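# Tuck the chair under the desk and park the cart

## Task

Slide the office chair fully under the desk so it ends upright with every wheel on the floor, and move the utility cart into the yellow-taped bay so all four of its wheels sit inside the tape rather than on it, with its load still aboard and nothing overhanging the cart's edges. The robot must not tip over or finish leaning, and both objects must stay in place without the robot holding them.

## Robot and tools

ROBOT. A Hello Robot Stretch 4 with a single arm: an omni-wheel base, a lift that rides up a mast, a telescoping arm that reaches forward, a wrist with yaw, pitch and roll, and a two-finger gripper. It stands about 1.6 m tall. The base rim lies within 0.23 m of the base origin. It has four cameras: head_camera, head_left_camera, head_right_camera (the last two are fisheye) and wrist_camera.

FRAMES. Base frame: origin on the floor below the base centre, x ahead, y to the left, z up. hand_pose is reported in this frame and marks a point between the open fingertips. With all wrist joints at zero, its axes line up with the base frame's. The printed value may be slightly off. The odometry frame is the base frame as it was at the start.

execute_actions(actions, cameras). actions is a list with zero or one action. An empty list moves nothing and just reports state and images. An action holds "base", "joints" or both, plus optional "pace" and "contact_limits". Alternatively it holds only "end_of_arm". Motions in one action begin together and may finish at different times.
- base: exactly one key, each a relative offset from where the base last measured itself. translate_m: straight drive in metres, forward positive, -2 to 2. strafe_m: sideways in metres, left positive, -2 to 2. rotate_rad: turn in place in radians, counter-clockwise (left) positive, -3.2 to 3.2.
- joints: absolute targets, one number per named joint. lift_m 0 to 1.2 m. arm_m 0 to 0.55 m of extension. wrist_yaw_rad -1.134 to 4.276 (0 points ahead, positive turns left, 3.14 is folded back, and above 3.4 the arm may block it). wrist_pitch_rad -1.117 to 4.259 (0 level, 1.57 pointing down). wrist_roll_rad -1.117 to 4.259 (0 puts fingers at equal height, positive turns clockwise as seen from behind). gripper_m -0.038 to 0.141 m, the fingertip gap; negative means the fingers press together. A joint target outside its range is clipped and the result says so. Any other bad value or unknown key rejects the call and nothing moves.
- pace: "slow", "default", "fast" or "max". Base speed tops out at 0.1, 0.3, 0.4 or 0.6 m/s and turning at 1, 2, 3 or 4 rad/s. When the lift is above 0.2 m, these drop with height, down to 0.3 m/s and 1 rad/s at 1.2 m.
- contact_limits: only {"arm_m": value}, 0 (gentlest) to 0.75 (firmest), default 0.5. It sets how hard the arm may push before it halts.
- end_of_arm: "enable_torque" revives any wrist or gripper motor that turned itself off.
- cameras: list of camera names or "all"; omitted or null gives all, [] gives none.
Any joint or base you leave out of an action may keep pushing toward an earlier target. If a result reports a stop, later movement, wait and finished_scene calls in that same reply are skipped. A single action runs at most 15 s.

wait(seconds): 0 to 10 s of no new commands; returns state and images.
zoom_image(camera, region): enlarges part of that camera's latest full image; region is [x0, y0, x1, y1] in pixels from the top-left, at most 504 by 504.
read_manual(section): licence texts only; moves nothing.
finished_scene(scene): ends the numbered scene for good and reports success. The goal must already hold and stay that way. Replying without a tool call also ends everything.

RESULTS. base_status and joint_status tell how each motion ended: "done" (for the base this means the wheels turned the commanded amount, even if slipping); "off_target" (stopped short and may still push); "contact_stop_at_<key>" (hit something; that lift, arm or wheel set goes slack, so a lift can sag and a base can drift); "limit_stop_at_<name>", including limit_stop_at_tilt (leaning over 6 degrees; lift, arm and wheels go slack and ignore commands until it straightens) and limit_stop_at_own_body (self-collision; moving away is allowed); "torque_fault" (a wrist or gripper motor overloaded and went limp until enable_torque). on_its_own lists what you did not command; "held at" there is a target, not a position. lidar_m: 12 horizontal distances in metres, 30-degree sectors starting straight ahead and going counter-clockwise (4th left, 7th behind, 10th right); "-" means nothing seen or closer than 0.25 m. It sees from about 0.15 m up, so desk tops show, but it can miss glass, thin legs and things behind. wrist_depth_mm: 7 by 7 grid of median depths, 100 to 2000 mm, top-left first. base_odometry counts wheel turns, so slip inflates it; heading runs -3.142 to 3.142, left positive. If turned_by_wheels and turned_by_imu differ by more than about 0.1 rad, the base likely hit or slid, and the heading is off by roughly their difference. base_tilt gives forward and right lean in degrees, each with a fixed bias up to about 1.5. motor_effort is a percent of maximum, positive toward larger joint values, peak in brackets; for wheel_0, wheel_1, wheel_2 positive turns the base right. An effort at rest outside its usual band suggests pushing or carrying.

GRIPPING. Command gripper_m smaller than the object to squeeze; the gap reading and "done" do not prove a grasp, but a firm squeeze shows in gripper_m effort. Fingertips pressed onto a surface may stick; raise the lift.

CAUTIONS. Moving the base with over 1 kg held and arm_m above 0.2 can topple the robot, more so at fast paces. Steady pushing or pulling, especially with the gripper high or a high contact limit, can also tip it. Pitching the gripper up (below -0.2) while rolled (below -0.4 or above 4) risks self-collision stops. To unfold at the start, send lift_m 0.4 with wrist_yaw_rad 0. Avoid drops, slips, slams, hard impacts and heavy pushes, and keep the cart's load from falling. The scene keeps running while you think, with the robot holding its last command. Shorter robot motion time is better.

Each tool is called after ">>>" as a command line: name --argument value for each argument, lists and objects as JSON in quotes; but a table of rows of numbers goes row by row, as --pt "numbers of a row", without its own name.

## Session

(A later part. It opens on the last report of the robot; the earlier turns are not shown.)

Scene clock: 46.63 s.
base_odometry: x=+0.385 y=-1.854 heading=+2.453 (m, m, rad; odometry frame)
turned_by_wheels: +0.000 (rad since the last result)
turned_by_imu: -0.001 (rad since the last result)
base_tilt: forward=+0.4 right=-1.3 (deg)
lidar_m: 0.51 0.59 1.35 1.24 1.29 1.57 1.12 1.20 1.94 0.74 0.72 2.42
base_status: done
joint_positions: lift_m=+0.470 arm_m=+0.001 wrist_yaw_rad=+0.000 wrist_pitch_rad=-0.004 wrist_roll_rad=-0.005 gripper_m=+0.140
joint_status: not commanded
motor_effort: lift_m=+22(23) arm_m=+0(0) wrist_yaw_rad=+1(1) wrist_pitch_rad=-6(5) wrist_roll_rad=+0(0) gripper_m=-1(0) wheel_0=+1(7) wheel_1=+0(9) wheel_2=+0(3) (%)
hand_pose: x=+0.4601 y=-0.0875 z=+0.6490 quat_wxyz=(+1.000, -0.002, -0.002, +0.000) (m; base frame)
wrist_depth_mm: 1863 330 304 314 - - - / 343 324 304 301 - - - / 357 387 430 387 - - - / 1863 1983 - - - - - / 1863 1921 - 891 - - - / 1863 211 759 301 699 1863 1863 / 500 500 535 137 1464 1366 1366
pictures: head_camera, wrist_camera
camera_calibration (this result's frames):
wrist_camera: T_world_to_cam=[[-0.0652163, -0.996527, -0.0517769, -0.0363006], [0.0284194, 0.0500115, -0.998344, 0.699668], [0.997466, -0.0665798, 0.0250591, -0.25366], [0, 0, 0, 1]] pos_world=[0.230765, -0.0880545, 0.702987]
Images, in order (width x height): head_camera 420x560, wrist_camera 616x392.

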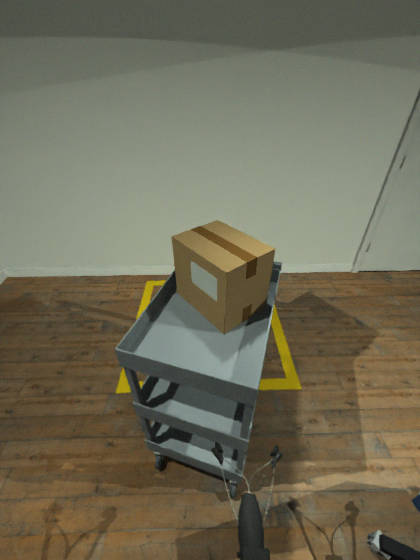

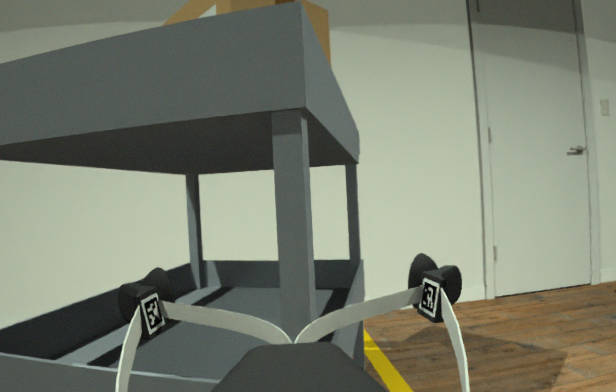

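>>> execute_actions --actions '[{"base": {"translate_m": 0.09}, "joints": {"gripper_m": 0.08}}]' --cameras '["wrist_camera"]'

>>> execute_actions --actions '[{"joints": {"gripper_m": 0.0}}]' --cameras '["head_camera", "wrist_camera"]'

Scene clock: 48.80 s.
base_odometry: x=+0.316 y=-1.797 heading=+2.453 (m, m, rad; odometry frame)
turned_by_wheels: +0.000 (rad since the last result)
turned_by_imu: -0.001 (rad since the last result)
base_tilt: forward=+0.3 right=-1.3 (deg)
lidar_m: 0.38 0.51 1.36 1.26 1.25 1.66 1.24 1.28 2.06 0.70 0.67 2.32
base_status: done
joint_positions: lift_m=+0.470 arm_m=+0.001 wrist_yaw_rad=+0.000 wrist_pitch_rad=-0.004 wrist_roll_rad=-0.005 gripper_m=+0.080
joint_status: all done
motor_effort: lift_m=+22(22) arm_m=+0(0) wrist_yaw_rad=+1(0) wrist_pitch_rad=-5(5) wrist_roll_rad=-1(0) gripper_m=-1(5) wheel_0=+0(2) wheel_1=+1(5) wheel_2=+0(10) (%)
hand_pose: x=+0.4601 y=-0.0875 z=+0.6490 quat_wxyz=(+1.000, -0.002, -0.002, +0.000) (m; base frame)
wrist_depth_mm: 237 224 212 206 - - - / 238 229 219 211 - - - / 355 389 430 212 - - - / 1808 1863 1921 212 - - - / 1863 1863 1921 229 - - - / 1708 683 205 211 199 - 1983 / 496 480 535 138 1336 1397 1366
pictures: wrist_camera
camera_calibration (this result's frames):
wrist_camera: T_world_to_cam=[[-0.0652161, -0.996527, -0.0517768, -0.0363007], [0.0284194, 0.0500114, -0.998344, 0.699668], [0.997466, -0.0665796, 0.0250592, -0.25366], [0, 0, 0, 1]] pos_world=[0.230765, -0.0880545, 0.702987]
Images, in order (width x height): wrist_camera 616x392.

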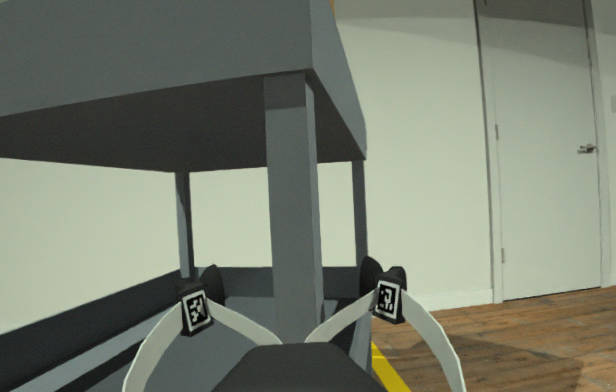

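Scene clock: 50.40 s.
base_odometry: x=+0.316 y=-1.797 heading=+2.453 (m, m, rad; odometry frame)
turned_by_wheels: +0.000 (rad since the last result)
turned_by_imu: -0.001 (rad since the last result)
base_tilt: forward=+0.3 right=-1.3 (deg)
lidar_m: 0.41 0.47 1.33 1.25 1.28 1.62 1.25 1.31 2.11 0.71 0.69 2.31
base_status: not commanded
joint_positions: lift_m=+0.470 arm_m=+0.001 wrist_yaw_rad=-0.001 wrist_pitch_rad=-0.004 wrist_roll_rad=-0.005 gripper_m=+0.001
joint_status: all done
motor_effort: lift_m=+22(22) arm_m=+0(0) wrist_yaw_rad=+4(6) wrist_pitch_rad=-6(6) wrist_roll_rad=+0(0) gripper_m=-17(20) wheel_0=+0(0) wheel_1=+1(2) wheel_2=+0(0) (%)
hand_pose: x=+0.4600 y=-0.0878 z=+0.6489 quat_wxyz=(+1.000, -0.002, -0.002, -0.001) (m; base frame)
wrist_depth_mm: 227 215 202 197 - - - / 229 218 216 218 - - - / 357 389 424 213 - - - / 1808 1863 1863 206 - - - / 1808 1808 1921 204 - - - / 1756 691 189 202 187 - 1863 / 492 462 500 174 1430 1336 1366
pictures: head_camera, wrist_camera
camera_calibration (this result's frames):
wrist_camera: T_world_to_cam=[[-0.06635, -0.996453, -0.051756, -0.0361195], [0.0281488, 0.0499804, -0.998353, 0.69972], [0.997399, -0.0676976, 0.0247328, -0.253437], [0, 0, 0, 1]] pos_world=[0.230685, -0.0881208, 0.702967]
Images, in order (width x height): head_camera 420x560, wrist_camera 616x392.

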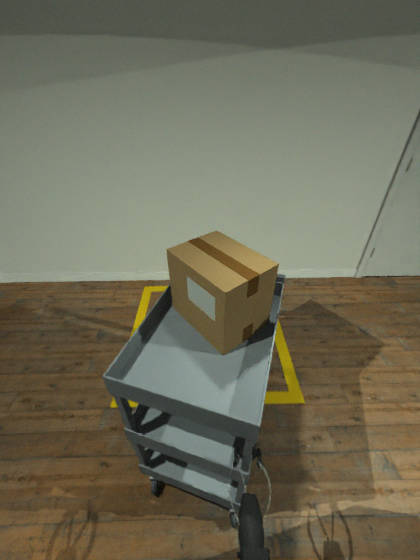

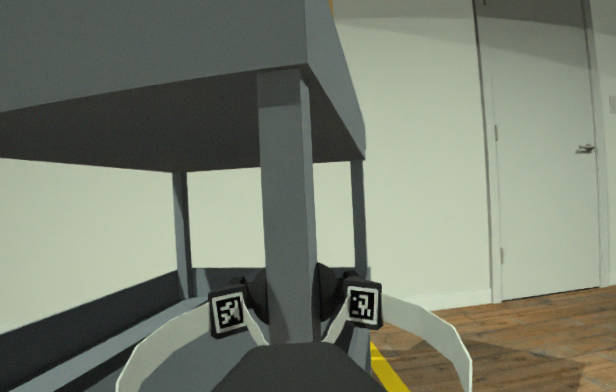

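>>> execute_actions --actions '[{"base": {"strafe_m": -0.2}, "pace": "slow"}]'

Scene clock: 53.67 s.
base_odometry: x=+0.443 y=-1.643 heading=+2.453 (m, m, rad; odometry frame)
turned_by_wheels: +0.000 (rad since the last result)
turned_by_imu: -0.001 (rad since the last result)
base_tilt: forward=+0.3 right=-1.3 (deg)
lidar_m: 0.39 0.40 1.56 1.45 1.49 1.33 1.22 1.55 2.06 0.51 0.47 2.31
base_status: done
joint_positions: lift_m=+0.470 arm_m=+0.001 wrist_yaw_rad=+0.011 wrist_pitch_rad=-0.004 wrist_roll_rad=-0.005 gripper_m=+0.001
joint_status: not commanded
on_its_own: wrist_yaw_rad is at rest, and its effort (-30) is outside its rest range (-13 to +13)
motor_effort: lift_m=+22(22) arm_m=+0(0) wrist_yaw_rad=-30(33) wrist_pitch_rad=-7(6) wrist_roll_rad=+1(0) gripper_m=-19(19) wheel_0=+6(9) wheel_1=-3(6) wheel_2=+3(2) (%)
hand_pose: x=+0.4610 y=-0.0844 z=+0.6489 quat_wxyz=(+1.000, -0.002, -0.002, +0.005) (m; base frame)
wrist_depth_mm: 189 193 198 - - - - / 195 206 214 - - - - / 357 389 410 - - - - / 1863 1863 1921 1983 - - - / 1863 1921 1983 220 - - - / 654 768 191 206 187 - 1921 / 535 466 535 177 1430 1366 1366
pictures: head_camera, head_left_camera, head_right_camera, wrist_camera
camera_calibration (this result's frames):
wrist_camera: T_world_to_cam=[[-0.0544346, -0.997175, -0.0517517, -0.0381673], [0.0275014, 0.0503116, -0.998355, 0.699832], [0.998139, -0.0557683, 0.0246851, -0.253532], [0, 0, 0, 1]] pos_world=[0.231737, -0.0874083, 0.702964]
Images, in order (width x height): head_camera 420x560, head_left_camera 420x672, head_right_camera 420x672, wrist_camera 616x392.

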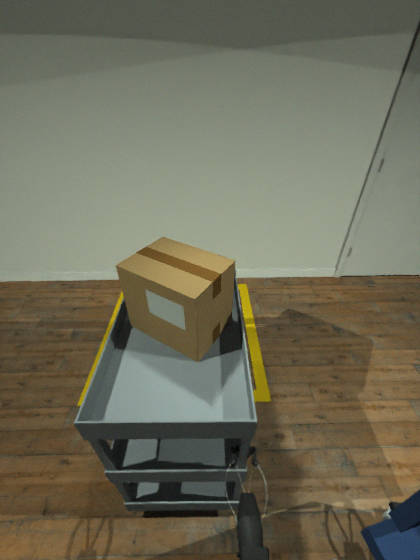

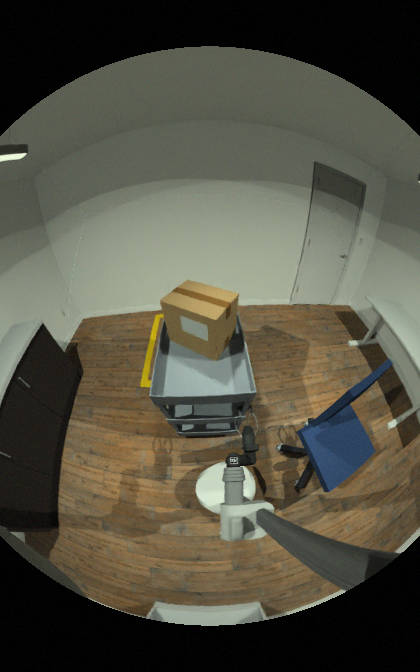

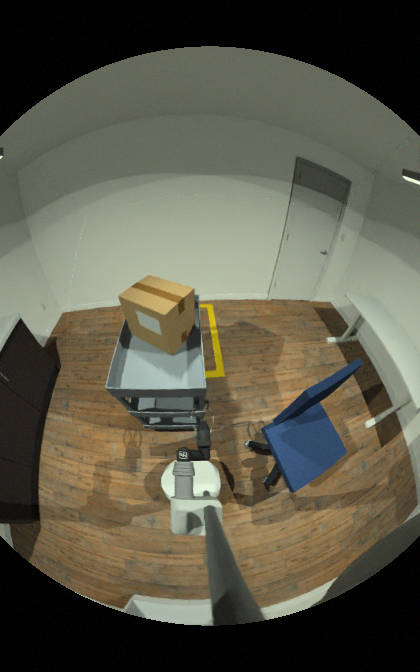

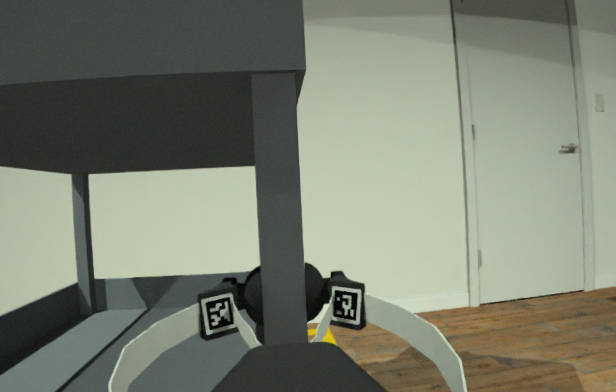

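>>> execute_actions --actions '[{"base": {"translate_m": 0.4}}]'

Scene clock: 56.90 s.
base_odometry: x=+0.134 y=-1.389 heading=+2.454 (m, m, rad; odometry frame)
turned_by_wheels: +0.001 (rad since the last result)
turned_by_imu: -0.004 (rad since the last result)
base_tilt: forward=+0.2 right=-1.1 (deg)
lidar_m: 0.34 0.32 0.39 1.47 1.53 1.72 1.61 2.00 0.49 0.44 1.81 1.92
base_status: done
joint_positions: lift_m=+0.470 arm_m=+0.001 wrist_yaw_rad=+0.004 wrist_pitch_rad=-0.004 wrist_roll_rad=-0.005 gripper_m=+0.000
joint_status: not commanded
motor_effort: lift_m=+22(22) arm_m=+0(0) wrist_yaw_rad=-10(39) wrist_pitch_rad=-5(6) wrist_roll_rad=-1(0) gripper_m=-17(18) wheel_0=+3(12) wheel_1=+3(7) wheel_2=+0(18) (%)
hand_pose: x=+0.4604 y=-0.0864 z=+0.6490 quat_wxyz=(+1.000, -0.002, -0.002, +0.002) (m; base frame)
wrist_depth_mm: 152 163 179 198 1576 1708 1756 / 194 207 214 204 1708 1661 1808 / 355 392 413 203 1661 1661 1756 / 1464 1499 1537 203 1661 1708 1708 / 1464 1537 1499 202 1661 1661 1756 / 640 699 191 200 188 1708 1756 / 539 466 500 164 1464 1336 1397
pictures: head_camera, head_left_camera, head_right_camera, wrist_camera
camera_calibration (this result's frames):
wrist_camera: T_world_to_cam=[[-0.0614436, -0.996766, -0.0517863, -0.0369416], [0.0283827, 0.0501185, -0.99834, 0.69968], [0.997707, -0.0628114, 0.0252115, -0.253799], [0, 0, 0, 1]] pos_world=[0.231089, -0.0878305, 0.703004]
Images, in order (width x height): head_camera 420x560, head_left_camera 420x672, head_right_camera 420x672, wrist_camera 616x392.

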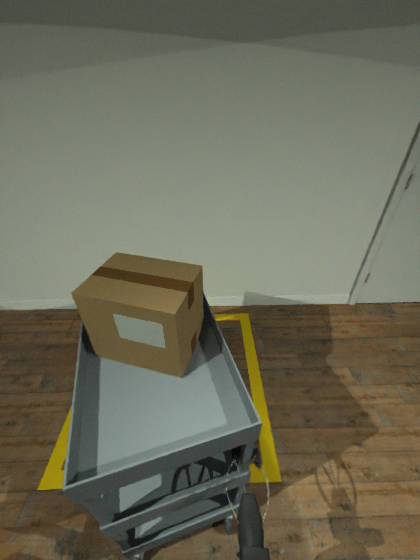

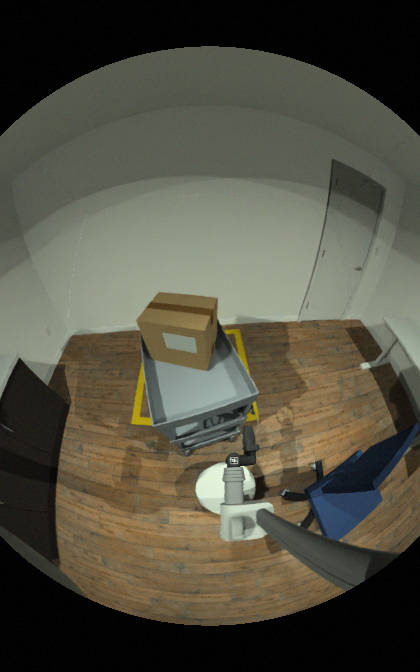

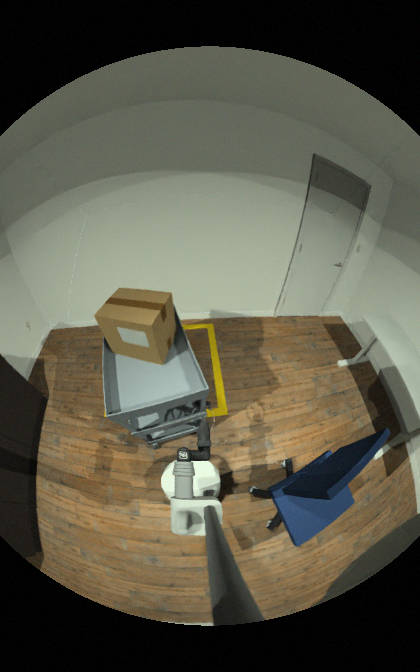

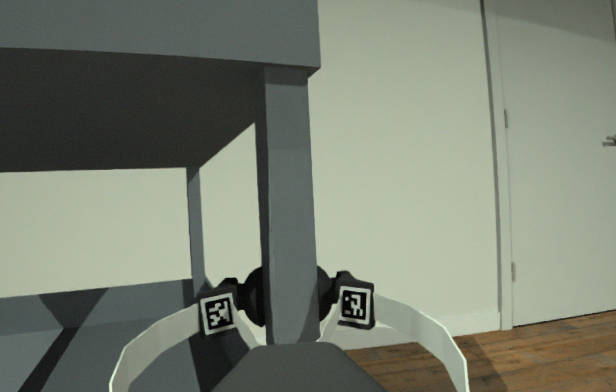

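>>> execute_actions --actions '[{"base": {"strafe_m": 0.165}, "pace": "slow"}]' --cameras '["head_camera", "head_left_camera", "wrist_camera"]'

Scene clock: 59.97 s.
base_odometry: x=+0.029 y=-1.516 heading=+2.453 (m, m, rad; odometry frame)
turned_by_wheels: -0.001 (rad since the last result)
turned_by_imu: -0.002 (rad since the last result)
base_tilt: forward=+0.4 right=-1.1 (deg)
lidar_m: 0.38 0.40 1.44 1.34 1.34 2.06 1.65 1.70 0.70 0.59 1.99 1.89
base_status: done
joint_positions: lift_m=+0.470 arm_m=+0.001 wrist_yaw_rad=-0.007 wrist_pitch_rad=-0.004 wrist_roll_rad=-0.005 gripper_m=+0.000
joint_status: not commanded
on_its_own: wrist_yaw_rad is at rest, and its effort (+21) is outside its rest range (-13 to +13)
motor_effort: lift_m=+22(22) arm_m=+0(0) wrist_yaw_rad=+21(38) wrist_pitch_rad=-5(5) wrist_roll_rad=+1(0) gripper_m=-16(18) wheel_0=-6(13) wheel_1=+1(7) wheel_2=-4(6) (%)
hand_pose: x=+0.4595 y=-0.0895 z=+0.6490 quat_wxyz=(+1.000, -0.002, -0.002, -0.004) (m; base frame)
wrist_depth_mm: 174 180 189 196 1618 1708 1708 / 195 207 220 204 1661 1708 1708 / 357 392 424 449 1618 1708 1756 / 1430 1464 1537 204 1708 1618 1708 / 1397 1464 1537 202 1661 1708 1708 / 699 723 189 202 188 1661 1756 / 535 462 500 139 1430 1366 1397
pictures: head_camera, head_left_camera, wrist_camera
camera_calibration (this result's frames):
wrist_camera: T_world_to_cam=[[-0.0720481, -0.996056, -0.0517829, -0.0351238], [0.028846, 0.0498152, -0.998342, 0.699601], [0.996984, -0.0734224, 0.0251431, -0.253631], [0, 0, 0, 1]] pos_world=[0.230155, -0.0884582, 0.703]
Images, in order (width x height): head_camera 420x560, head_left_camera 420x672, wrist_camera 616x392.

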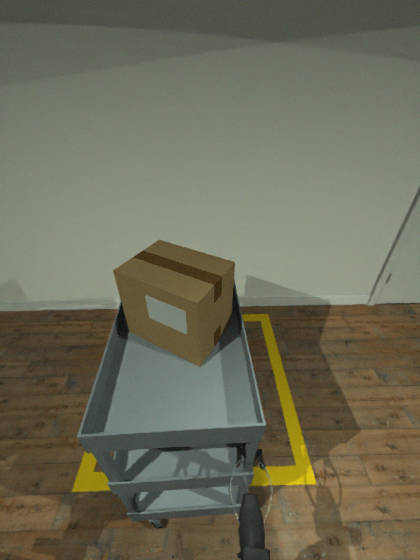

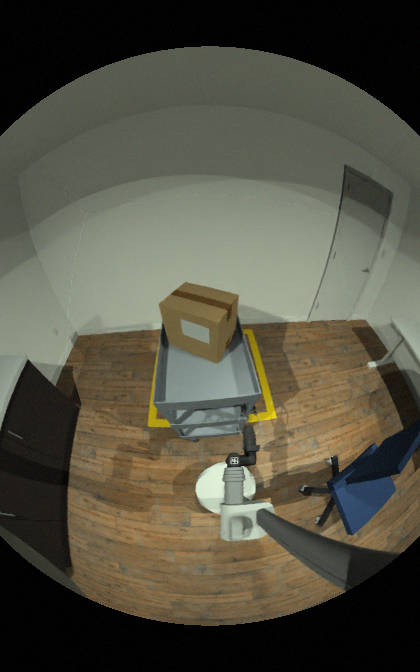

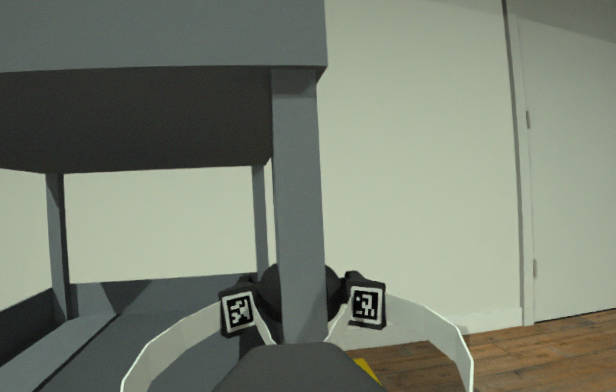

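>>> execute_actions --actions '[{"base": {"strafe_m": 0.05}, "pace": "slow"}]' --cameras '[]'

>>> execute_actions --actions '[{"base": {"translate_m": 0.37}}]'

Scene clock: 61.97 s.
base_odometry: x=-0.002 y=-1.555 heading=+2.453 (m, m, rad; odometry frame)
turned_by_wheels: -0.001 (rad since the last result)
turned_by_imu: -0.001 (rad since the last result)
base_tilt: forward=+0.5 right=-1.2 (deg)
lidar_m: 0.38 0.41 1.38 1.29 1.32 1.69 1.63 1.68 0.74 0.65 2.05 1.89
base_status: done
joint_positions: lift_m=+0.470 arm_m=+0.001 wrist_yaw_rad=-0.008 wrist_pitch_rad=-0.004 wrist_roll_rad=-0.005 gripper_m=+0.000
joint_status: not commanded
on_its_own: wrist_yaw_rad is at rest, and its effort (+24) is outside its rest range (-13 to +13)
motor_effort: lift_m=+22(22) arm_m=+0(0) wrist_yaw_rad=+24(30) wrist_pitch_rad=-5(6) wrist_roll_rad=+1(1) gripper_m=-16(17) wheel_0=-5(10) wheel_1=+1(4) wheel_2=-3(1) (%)
hand_pose: x=+0.4594 y=-0.0898 z=+0.6490 quat_wxyz=(+1.000, -0.002, -0.002, -0.004) (m; base frame)
wrist_depth_mm: 182 187 192 198 1661 1708 1756 / 195 207 220 204 1618 1756 1756 / 357 392 427 445 1661 1661 1708 / 1430 1499 1537 1537 1661 1708 1708 / 1430 1499 1499 204 1661 1708 1756 / 683 750 190 202 187 1708 1756 / 535 466 496 142 1430 1366 1366
pictures: none
No camera images: the call's "cameras" was empty. Leave "cameras" out to get every camera's image.

Scene clock: 64.67 s.
base_odometry: x=-0.288 y=-1.319 heading=+2.453 (m, m, rad; odometry frame)
turned_by_wheels: +0.001 (rad since the last result)
turned_by_imu: -0.002 (rad since the last result)
base_tilt: forward=+0.3 right=-1.3 (deg)
lidar_m: 0.33 0.32 0.37 1.32 1.38 1.73 2.03 1.11 0.78 1.01 2.05 1.50
base_status: done
joint_positions: lift_m=+0.470 arm_m=+0.001 wrist_yaw_rad=+0.004 wrist_pitch_rad=-0.004 wrist_roll_rad=-0.005 gripper_m=+0.000
joint_status: not commanded
motor_effort: lift_m=+22(22) arm_m=+0(0) wrist_yaw_rad=-11(34) wrist_pitch_rad=-5(5) wrist_roll_rad=+1(1) gripper_m=-17(17) wheel_0=+4(8) wheel_1=+3(8) wheel_2=+1(16) (%)
hand_pose: x=+0.4605 y=-0.0862 z=+0.6491 quat_wxyz=(+1.000, -0.002, -0.002, +0.002) (m; base frame)
wrist_depth_mm: 150 161 179 200 1229 1281 1308 / 195 207 214 1229 1229 1281 1336 / 357 387 415 1205 1255 1281 1336 / 1118 1138 1182 205 1229 1281 1366 / 1138 1138 1160 204 1255 1281 1308 / 640 683 187 201 187 1281 1366 / 535 466 477 166 1255 1255 1308
pictures: head_camera, head_left_camera, head_right_camera, wrist_camera
camera_calibration (this result's frames):
wrist_camera: T_world_to_cam=[[-0.0608682, -0.996801, -0.0517886, -0.0370387], [0.0283933, 0.0501347, -0.998339, 0.69968], [0.997742, -0.0622376, 0.0252509, -0.253831], [0, 0, 0, 1]] pos_world=[0.231137, -0.0877963, 0.703009]
Images, in order (width x height): head_camera 420x560, head_left_camera 420x672, head_right_camera 420x672, wrist_camera 616x392.

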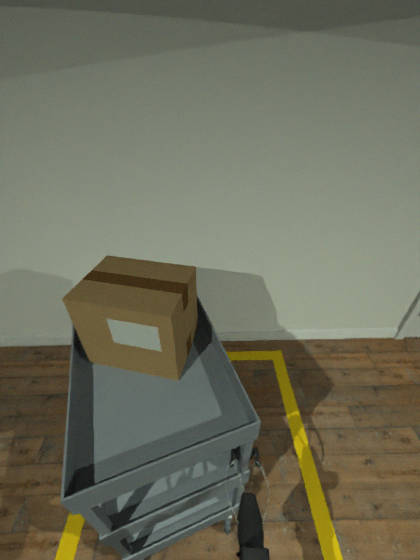

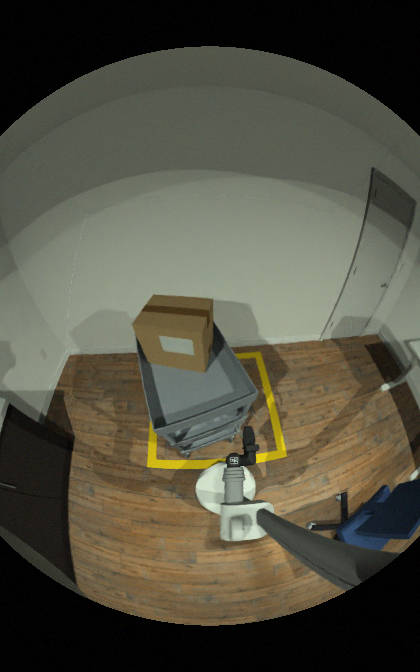

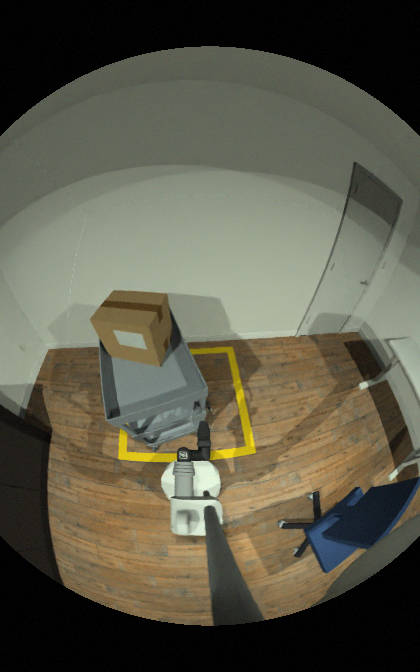

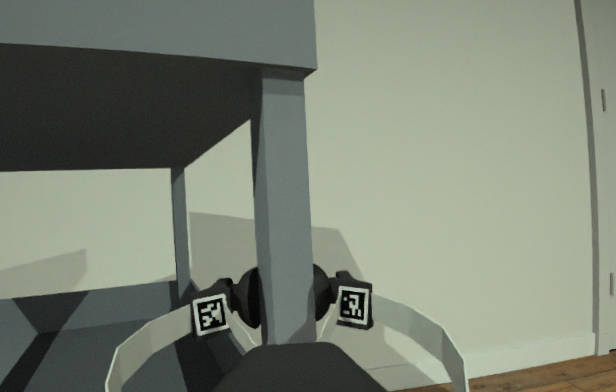

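>>> zoom_image --camera "head_left_camera" --region '[110, 330, 310, 500]'

Region (110, 330, 310, 500) of head_left_camera's 420x672 image, scaled by 2.520, with more detail than that image has; it fills the top 428 rows of this view, and the rest is white.

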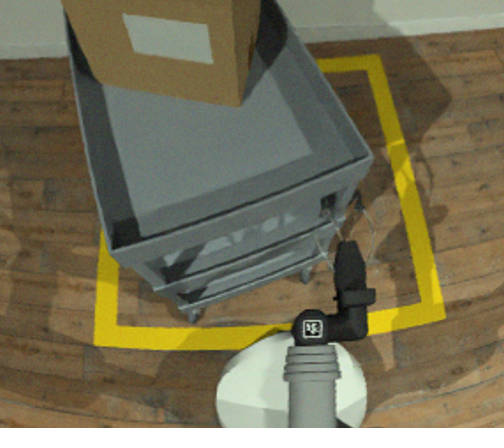

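>>> execute_actions --actions '[{"base": {"strafe_m": -0.18}, "joints": {"arm_m": 0.21}, "pace": "slow"}]'

Scene clock: 69.97 s.
base_odometry: x=-0.174 y=-1.180 heading=+2.453 (m, m, rad; odometry frame)
turned_by_wheels: +0.000 (rad since the last result)
turned_by_imu: -0.001 (rad since the last result)
base_tilt: forward=+0.4 right=-1.3 (deg)
lidar_m: 0.40 0.35 1.88 1.49 1.51 1.98 1.99 0.70 0.65 1.81 1.82 1.52
base_status: done
joint_positions: lift_m=+0.470 arm_m=+0.208 wrist_yaw_rad=-0.003 wrist_pitch_rad=-0.005 wrist_roll_rad=-0.005 gripper_m=+0.000
joint_status: all done
motor_effort: lift_m=+22(22) arm_m=+11(10) wrist_yaw_rad=+7(36) wrist_pitch_rad=-1(4) wrist_roll_rad=+0(0) gripper_m=-20(21) wheel_0=+3(9) wheel_1=-2(3) wheel_2=+0(5) (%)
hand_pose: x=+0.6671 y=-0.0882 z=+0.6494 quat_wxyz=(+1.000, -0.002, -0.003, -0.001) (m; base frame)
wrist_depth_mm: 141 145 160 206 1060 1078 1138 / 196 208 215 213 1042 1078 1138 / 357 960 991 211 1060 1078 1138 / 946 960 976 208 1060 1078 1138 / 946 960 976 207 1060 1078 1118 / 931 960 189 202 187 1078 1118 / 496 340 976 141 1042 1078 1138
pictures: head_camera, head_left_camera, head_right_camera, wrist_camera
camera_calibration (this result's frames):
wrist_camera: T_world_to_cam=[[-0.0675884, -0.996364, -0.0518736, -0.0218213], [0.0300304, 0.0499374, -0.998301, 0.69315], [0.997261, -0.0690313, 0.026546, -0.461288], [0, 0, 0, 1]] pos_world=[0.437734, -0.0881994, 0.703085]
Images, in order (width x height): head_camera 420x560, head_left_camera 420x672, head_right_camera 420x672, wrist_camera 616x392.

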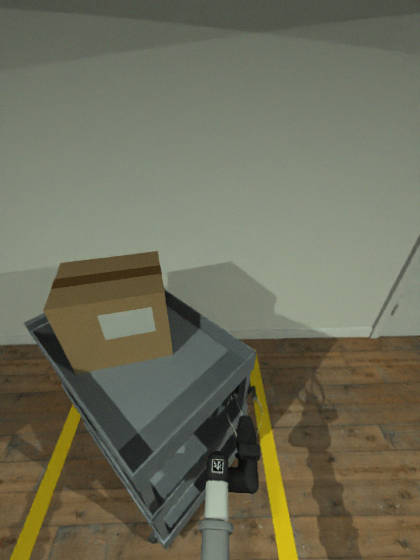

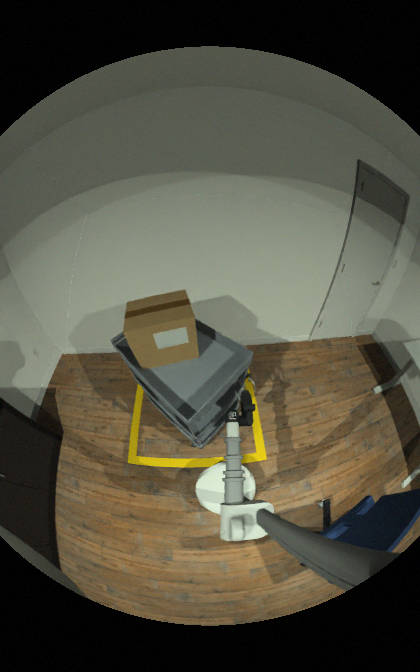

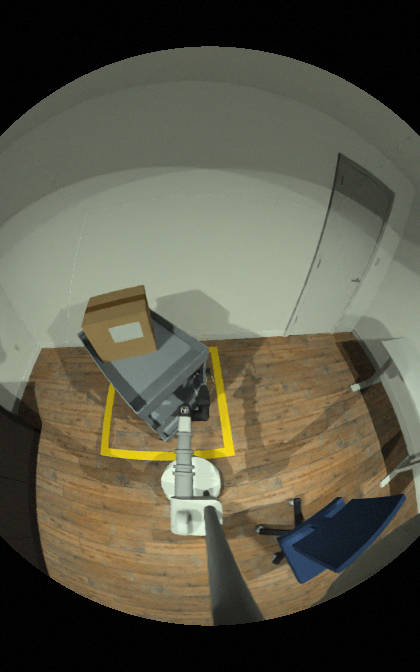

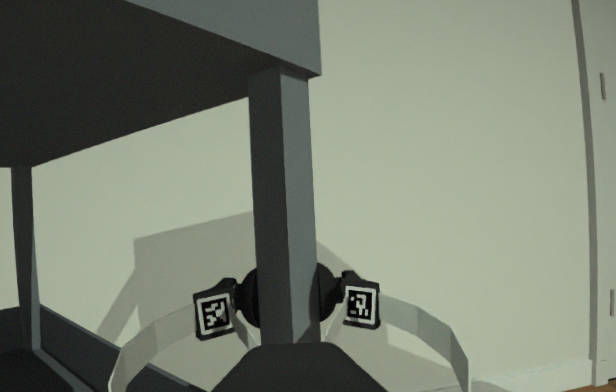

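>>> zoom_image --camera "head_left_camera" --region '[100, 320, 290, 490]'

Region (100, 320, 290, 490) of head_left_camera's 420x672 image, scaled by 2.653, with more detail than that image has; it fills the top 451 rows of this view, and the rest is white.

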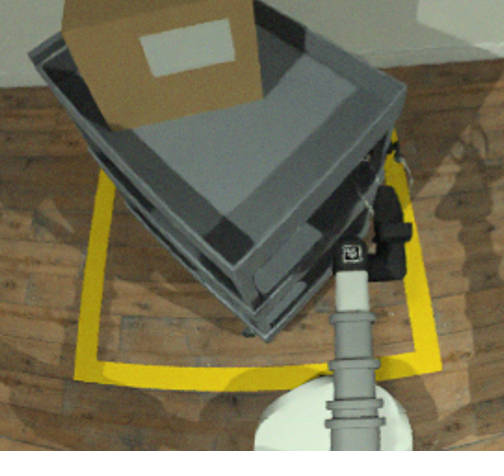

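>>> execute_actions --actions '[{"joints": {"gripper_m": 0.09}}]' --cameras '[]'

>>> execute_actions --actions '[{"base": {"translate_m": -0.45}, "joints": {"arm_m": 0.0}}]'

Scene clock: 72.23 s.
base_odometry: x=-0.174 y=-1.180 heading=+2.453 (m, m, rad; odometry frame)
turned_by_wheels: +0.000 (rad since the last result)
turned_by_imu: -0.001 (rad since the last result)
base_tilt: forward=+0.4 right=-1.3 (deg)
lidar_m: 0.39 0.33 1.88 1.50 1.55 1.98 1.98 0.73 0.65 1.79 1.84 1.51
base_status: not commanded
joint_positions: lift_m=+0.470 arm_m=+0.208 wrist_yaw_rad=+0.000 wrist_pitch_rad=-0.004 wrist_roll_rad=-0.005 gripper_m=+0.090
joint_status: all done
motor_effort: lift_m=+22(22) arm_m=+10(11) wrist_yaw_rad=+1(9) wrist_pitch_rad=-5(4) wrist_roll_rad=+1(1) gripper_m=-2(18) wheel_0=+3(3) wheel_1=-2(2) wheel_2=+0(0) (%)
hand_pose: x=+0.6676 y=-0.0875 z=+0.6491 quat_wxyz=(+1.000, -0.002, -0.002, +0.000) (m; base frame)
wrist_depth_mm: 142 146 162 208 1025 1098 1118 / 198 211 219 216 1060 1078 1098 / 366 946 991 215 1060 1078 1118 / 931 946 991 212 1060 1098 1118 / 931 976 976 211 1078 1078 1118 / 559 960 213 209 204 1098 1118 / 496 394 976 139 1060 1078 1118
pictures: none
No camera images: the call's "cameras" was empty. Leave "cameras" out to get every camera's image.

Scene clock: 75.23 s.
base_odometry: x=+0.174 y=-1.466 heading=+2.453 (m, m, rad; odometry frame)
turned_by_wheels: +0.000 (rad since the last result)
turned_by_imu: +0.001 (rad since the last result)
base_tilt: forward=+0.2 right=-1.2 (deg)
lidar_m: 0.77 0.78 1.59 1.44 1.51 1.64 1.55 1.90 0.53 0.46 1.90 2.00
base_status: done
joint_positions: lift_m=+0.470 arm_m=+0.002 wrist_yaw_rad=+0.000 wrist_pitch_rad=-0.004 wrist_roll_rad=-0.005 gripper_m=+0.090
joint_status: all done
motor_effort: lift_m=+22(22) arm_m=-10(11) wrist_yaw_rad=+1(1) wrist_pitch_rad=-6(5) wrist_roll_rad=+1(1) gripper_m=-1(2) wheel_0=+0(10) wheel_1=+0(6) wheel_2=+0(10) (%)
hand_pose: x=+0.4618 y=-0.0874 z=+0.6490 quat_wxyz=(+1.000, -0.002, -0.002, +0.000) (m; base frame)
wrist_depth_mm: 1537 1537 1618 1708 1756 1756 1808 / 809 831 1618 1618 1708 1756 1808 / 640 539 691 1661 1708 1756 1808 / 1499 1205 1576 1661 1708 1756 1808 / 1537 1160 1618 1618 1708 1756 1808 / 723 535 212 1661 203 1708 1808 / 1499 535 1138 139 1430 1366 1366
pictures: head_camera, head_left_camera, head_right_camera, wrist_camera
camera_calibration (this result's frames):
wrist_camera: T_world_to_cam=[[-0.065056, -0.996538, -0.0517756, -0.036218], [0.0283926, 0.050016, -0.998345, 0.699637], [0.997478, -0.0664184, 0.0250404, -0.25534], [0, 0, 0, 1]] pos_world=[0.232476, -0.0880449, 0.702998]
Images, in order (width x height): head_camera 420x560, head_left_camera 420x672, head_right_camera 420x672, wrist_camera 616x392.

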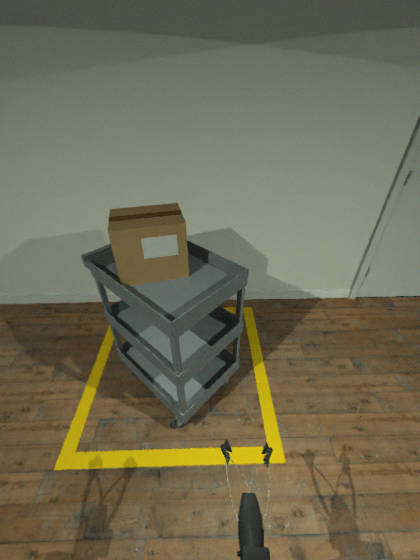

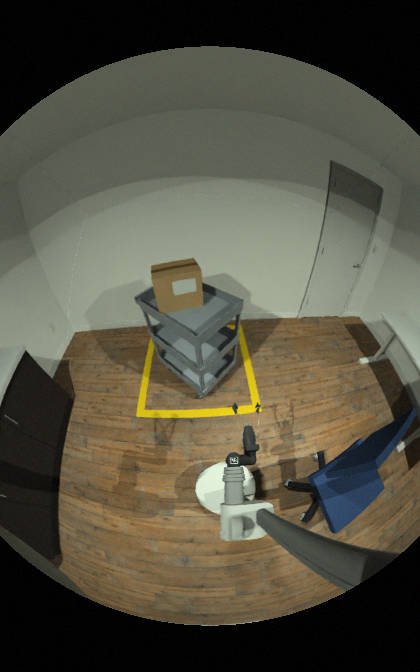

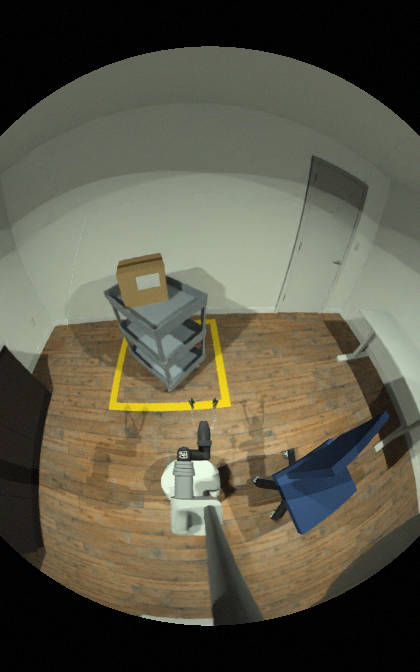

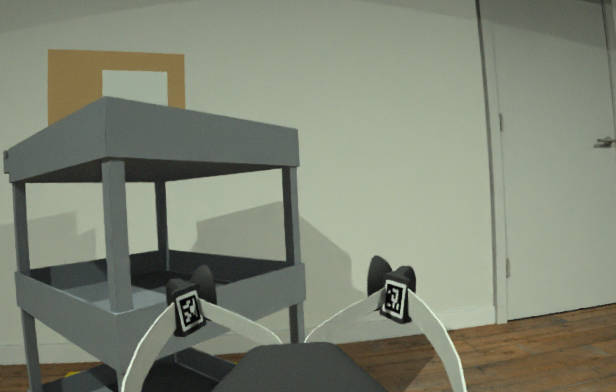

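>>> zoom_image --camera "head_camera" --region '[40, 190, 300, 480]'

Region (40, 190, 300, 480) of head_camera's 420x560 image, scaled by 1.738, with more detail than that image has; it fills the left 452 columns of this view, and the rest is white.

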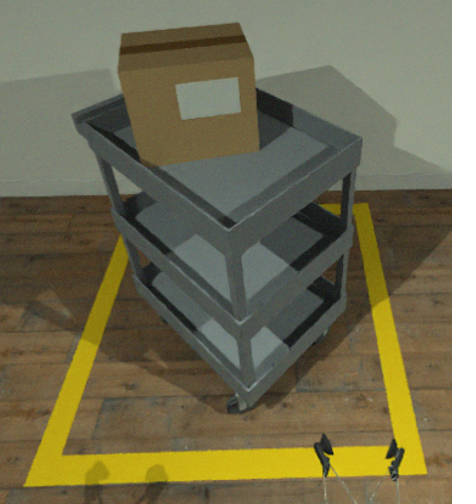

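>>> execute_actions --actions '[{"base": {"translate_m": -0.31}, "joints": {"lift_m": 0.28, "gripper_m": 0.0, "arm_m": 0.0}}]' --cameras '[]'

>>> execute_actions --actions '[{"base": {"rotate_rad": -1.53}}]'

Scene clock: 78.80 s.
base_odometry: x=+0.413 y=-1.663 heading=+2.453 (m, m, rad; odometry frame)
turned_by_wheels: +0.000 (rad since the last result)
turned_by_imu: +0.000 (rad since the last result)
base_tilt: forward=+0.3 right=-1.3 (deg)
lidar_m: 1.07 1.20 1.53 1.41 1.46 1.33 1.22 1.57 2.07 0.53 0.54 2.30
base_status: done
joint_positions: lift_m=+0.280 arm_m=+0.002 wrist_yaw_rad=+0.000 wrist_pitch_rad=-0.004 wrist_roll_rad=-0.005 gripper_m=+0.000
joint_status: all done
motor_effort: lift_m=+13(22) arm_m=-10(10) wrist_yaw_rad=+0(1) wrist_pitch_rad=-5(5) wrist_roll_rad=+0(1) gripper_m=-5(5) wheel_0=+0(7) wheel_1=-1(5) wheel_2=-1(7) (%)
hand_pose: x=+0.4618 y=-0.0874 z=+0.4597 quat_wxyz=(+1.000, -0.002, -0.002, +0.000) (m; base frame)
wrist_depth_mm: 1808 1863 1983 1983 - - - / 1808 946 976 1983 - - - / 1808 1808 1863 1921 - - - / 1756 1042 1008 1983 - - - / 1808 1921 1921 1921 - - - / 1708 1182 193 198 1537 1464 1397 / 1205 1060 931 627 991 1008 1025
pictures: none
No camera images: the call's "cameras" was empty. Leave "cameras" out to get every camera's image.

Scene clock: 80.83 s.
base_odometry: x=+0.413 y=-1.663 heading=+0.923 (m, m, rad; odometry frame)
turned_by_wheels: -1.530 (rad since the last result)
turned_by_imu: -1.498 (rad since the last result)
base_tilt: forward=+0.4 right=-1.1 (deg)
lidar_m: 0.54 0.53 2.26 1.07 1.31 1.53 1.42 1.47 1.33 1.25 1.60 2.14
base_status: done
joint_positions: lift_m=+0.280 arm_m=+0.002 wrist_yaw_rad=+0.000 wrist_pitch_rad=-0.004 wrist_roll_rad=-0.005 gripper_m=+0.000
joint_status: not commanded
motor_effort: lift_m=+14(14) arm_m=-10(10) wrist_yaw_rad=+0(1) wrist_pitch_rad=-6(5) wrist_roll_rad=-1(1) gripper_m=-6(6) wheel_0=+1(6) wheel_1=+2(7) wheel_2=+3(7) (%)
hand_pose: x=+0.4618 y=-0.0874 z=+0.4597 quat_wxyz=(+1.000, -0.002, -0.002, +0.000) (m; base frame)
wrist_depth_mm: - - - - - - 1808 / - - - - - - 1756 / - - - - - - 1756 / - - - - - - 1756 / 343 334 357 379 - - 1808 / 307 330 194 198 1537 1464 1397 / 1205 1025 1098 647 991 1025 1008
pictures: head_camera, head_left_camera, head_right_camera, wrist_camera
camera_calibration (this result's frames):
wrist_camera: T_world_to_cam=[[-0.0649823, -0.996542, -0.0517747, -0.0460324], [0.0283879, 0.0500173, -0.998345, 0.510654], [0.997483, -0.0663446, 0.0250396, -0.250597], [0, 0, 0, 1]] pos_world=[0.232478, -0.0880405, 0.513701]
Images, in order (width x height): head_camera 420x560, head_left_camera 420x672, head_right_camera 420x672, wrist_camera 616x392.

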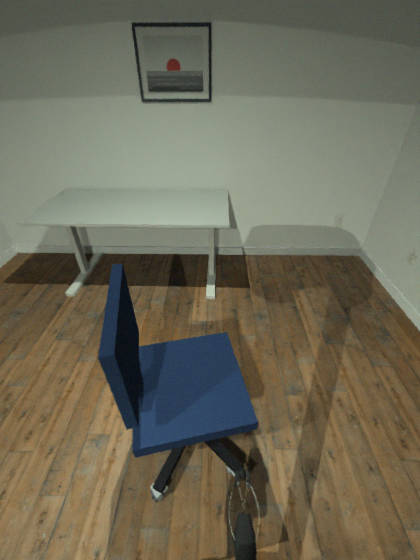

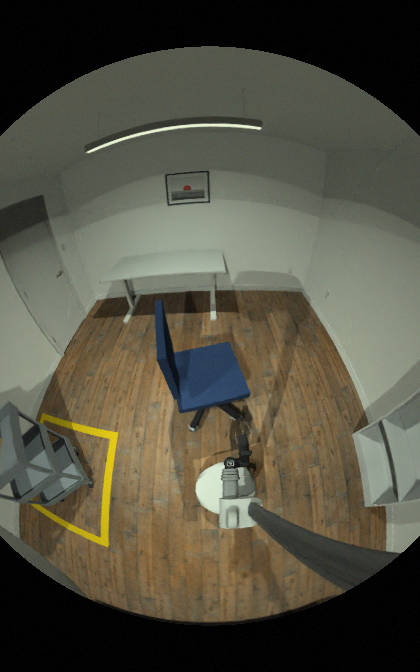

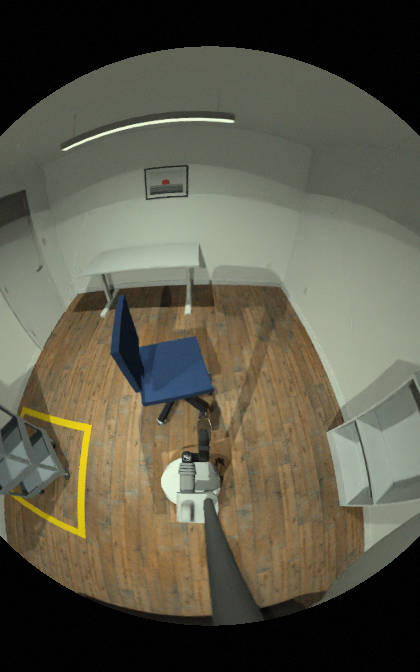

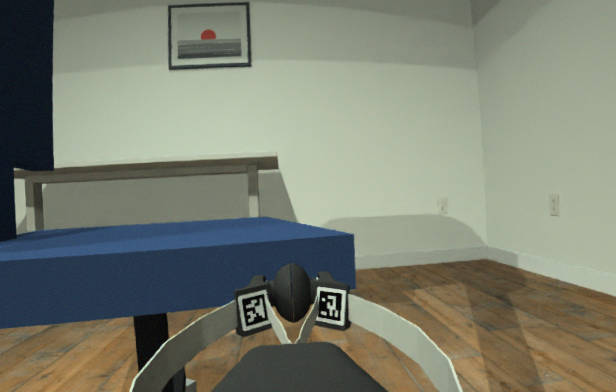

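>>> execute_actions --actions '[{"base": {"strafe_m": -0.035}, "joints": {"arm_m": 0.12, "lift_m": 0.275}}]' --cameras '["wrist_camera"]'

>>> execute_actions --actions '[{"joints": {"arm_m": 0.32}, "pace": "slow"}]' --cameras '["head_camera", "head_right_camera", "wrist_camera"]'

Scene clock: 82.50 s.
base_odometry: x=+0.441 y=-1.684 heading=+0.923 (m, m, rad; odometry frame)
turned_by_wheels: +0.000 (rad since the last result)
turned_by_imu: -0.001 (rad since the last result)
base_tilt: forward=+0.5 right=-1.2 (deg)
lidar_m: 0.55 0.54 2.30 1.09 1.36 1.54 1.43 1.51 1.30 1.20 1.56 2.10
base_status: done
joint_positions: lift_m=+0.275 arm_m=+0.118 wrist_yaw_rad=+0.000 wrist_pitch_rad=-0.004 wrist_roll_rad=-0.005 gripper_m=+0.000
joint_status: all done
motor_effort: lift_m=+13(14) arm_m=+10(9) wrist_yaw_rad=+0(1) wrist_pitch_rad=-5(6) wrist_roll_rad=+0(0) gripper_m=-6(5) wheel_0=-1(11) wheel_1=-1(8) wheel_2=+1(5) (%)
hand_pose: x=+0.5777 y=-0.0874 z=+0.4547 quat_wxyz=(+1.000, -0.002, -0.002, +0.000) (m; base frame)
wrist_depth_mm: - - - - - - 1708 / - - - - - - 1708 / - - - - - - 1708 / - - - - - - 1756 / 297 282 264 274 - - 1756 / 217 232 194 198 1537 1430 1430 / 221 230 1098 640 976 1025 1008
pictures: wrist_camera
camera_calibration (this result's frames):
wrist_camera: T_world_to_cam=[[-0.0648883, -0.996548, -0.0517815, -0.0387846], [0.0284861, 0.0500199, -0.998342, 0.50236], [0.997486, -0.0662558, 0.025142, -0.366105], [0, 0, 0, 1]] pos_world=[0.348358, -0.0880353, 0.508723]
Images, in order (width x height): wrist_camera 616x392.

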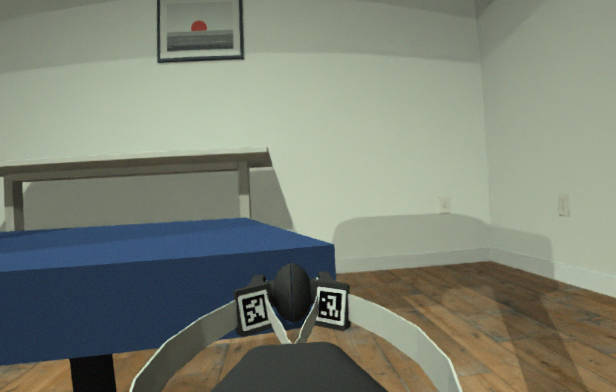

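Scene clock: 85.80 s.
base_odometry: x=+0.441 y=-1.684 heading=+0.923 (m, m, rad; odometry frame)
turned_by_wheels: -0.001 (rad since the last result)
turned_by_imu: -0.002 (rad since the last result)
base_tilt: forward=+0.2 right=-1.3 (deg)
lidar_m: 0.47 0.51 2.33 1.11 1.33 1.54 1.44 1.49 1.29 1.20 1.55 2.10
base_status: not commanded
joint_positions: lift_m=+0.275 arm_m=+0.318 wrist_yaw_rad=-0.010 wrist_pitch_rad=-0.004 wrist_roll_rad=-0.005 gripper_m=+0.000
joint_status: all done
on_its_own: wrist_yaw_rad is at rest, and its effort (+30) is outside its rest range (-13 to +13)
motor_effort: lift_m=+14(13) arm_m=+10(12) wrist_yaw_rad=+30(30) wrist_pitch_rad=-5(5) wrist_roll_rad=+0(0) gripper_m=-6(6) wheel_0=-4(4) wheel_1=-1(1) wheel_2=-3(3) (%)
hand_pose: x=+0.7767 y=-0.0903 z=+0.4548 quat_wxyz=(+1.000, -0.002, -0.002, -0.005) (m; base frame)
wrist_depth_mm: 1921 - - - - - 1661 / 1983 - - - - - 1661 / 1921 - - - - - 1661 / 1983 - - - - - 1708 / 289 274 257 345 - - 1661 / 126 141 175 198 1366 1464 1397 / 105 123 171 140 1025 991 991
pictures: head_camera, head_right_camera, wrist_camera
camera_calibration (this result's frames):
wrist_camera: T_world_to_cam=[[-0.075069, -0.995833, -0.0517869, -0.0208335], [0.029066, 0.0497261, -0.99834, 0.496382], [0.996755, -0.0764496, 0.025212, -0.565153], [0, 0, 0, 1]] pos_world=[0.547327, -0.0886355, 0.508727]
Images, in order (width x height): head_camera 420x560, head_right_camera 420x672, wrist_camera 616x392.

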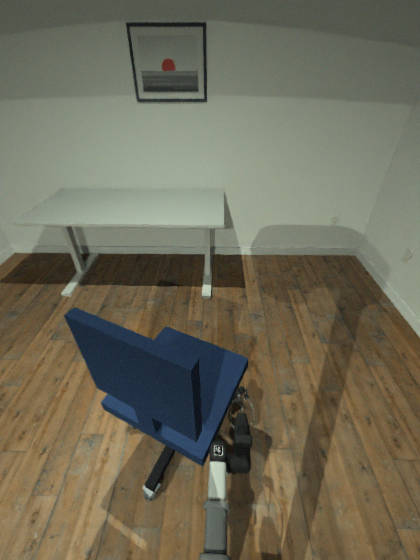

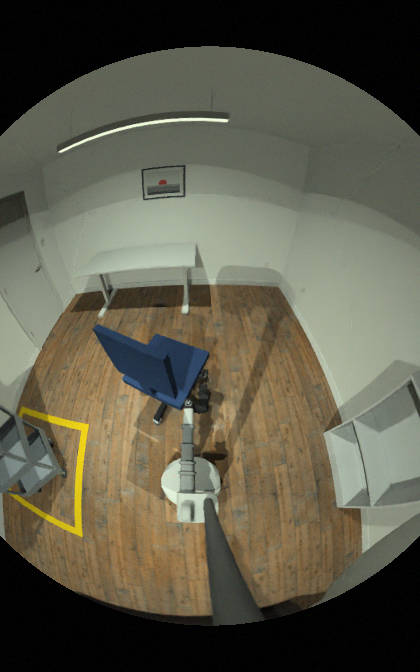

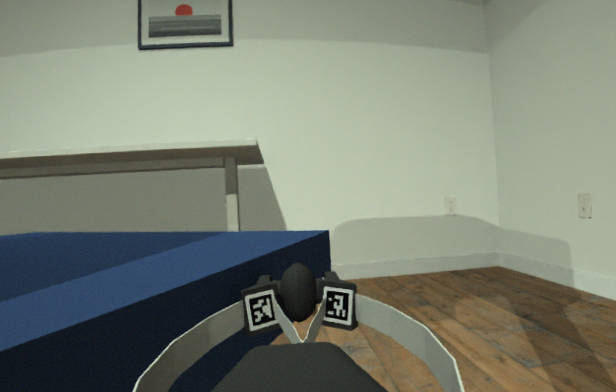

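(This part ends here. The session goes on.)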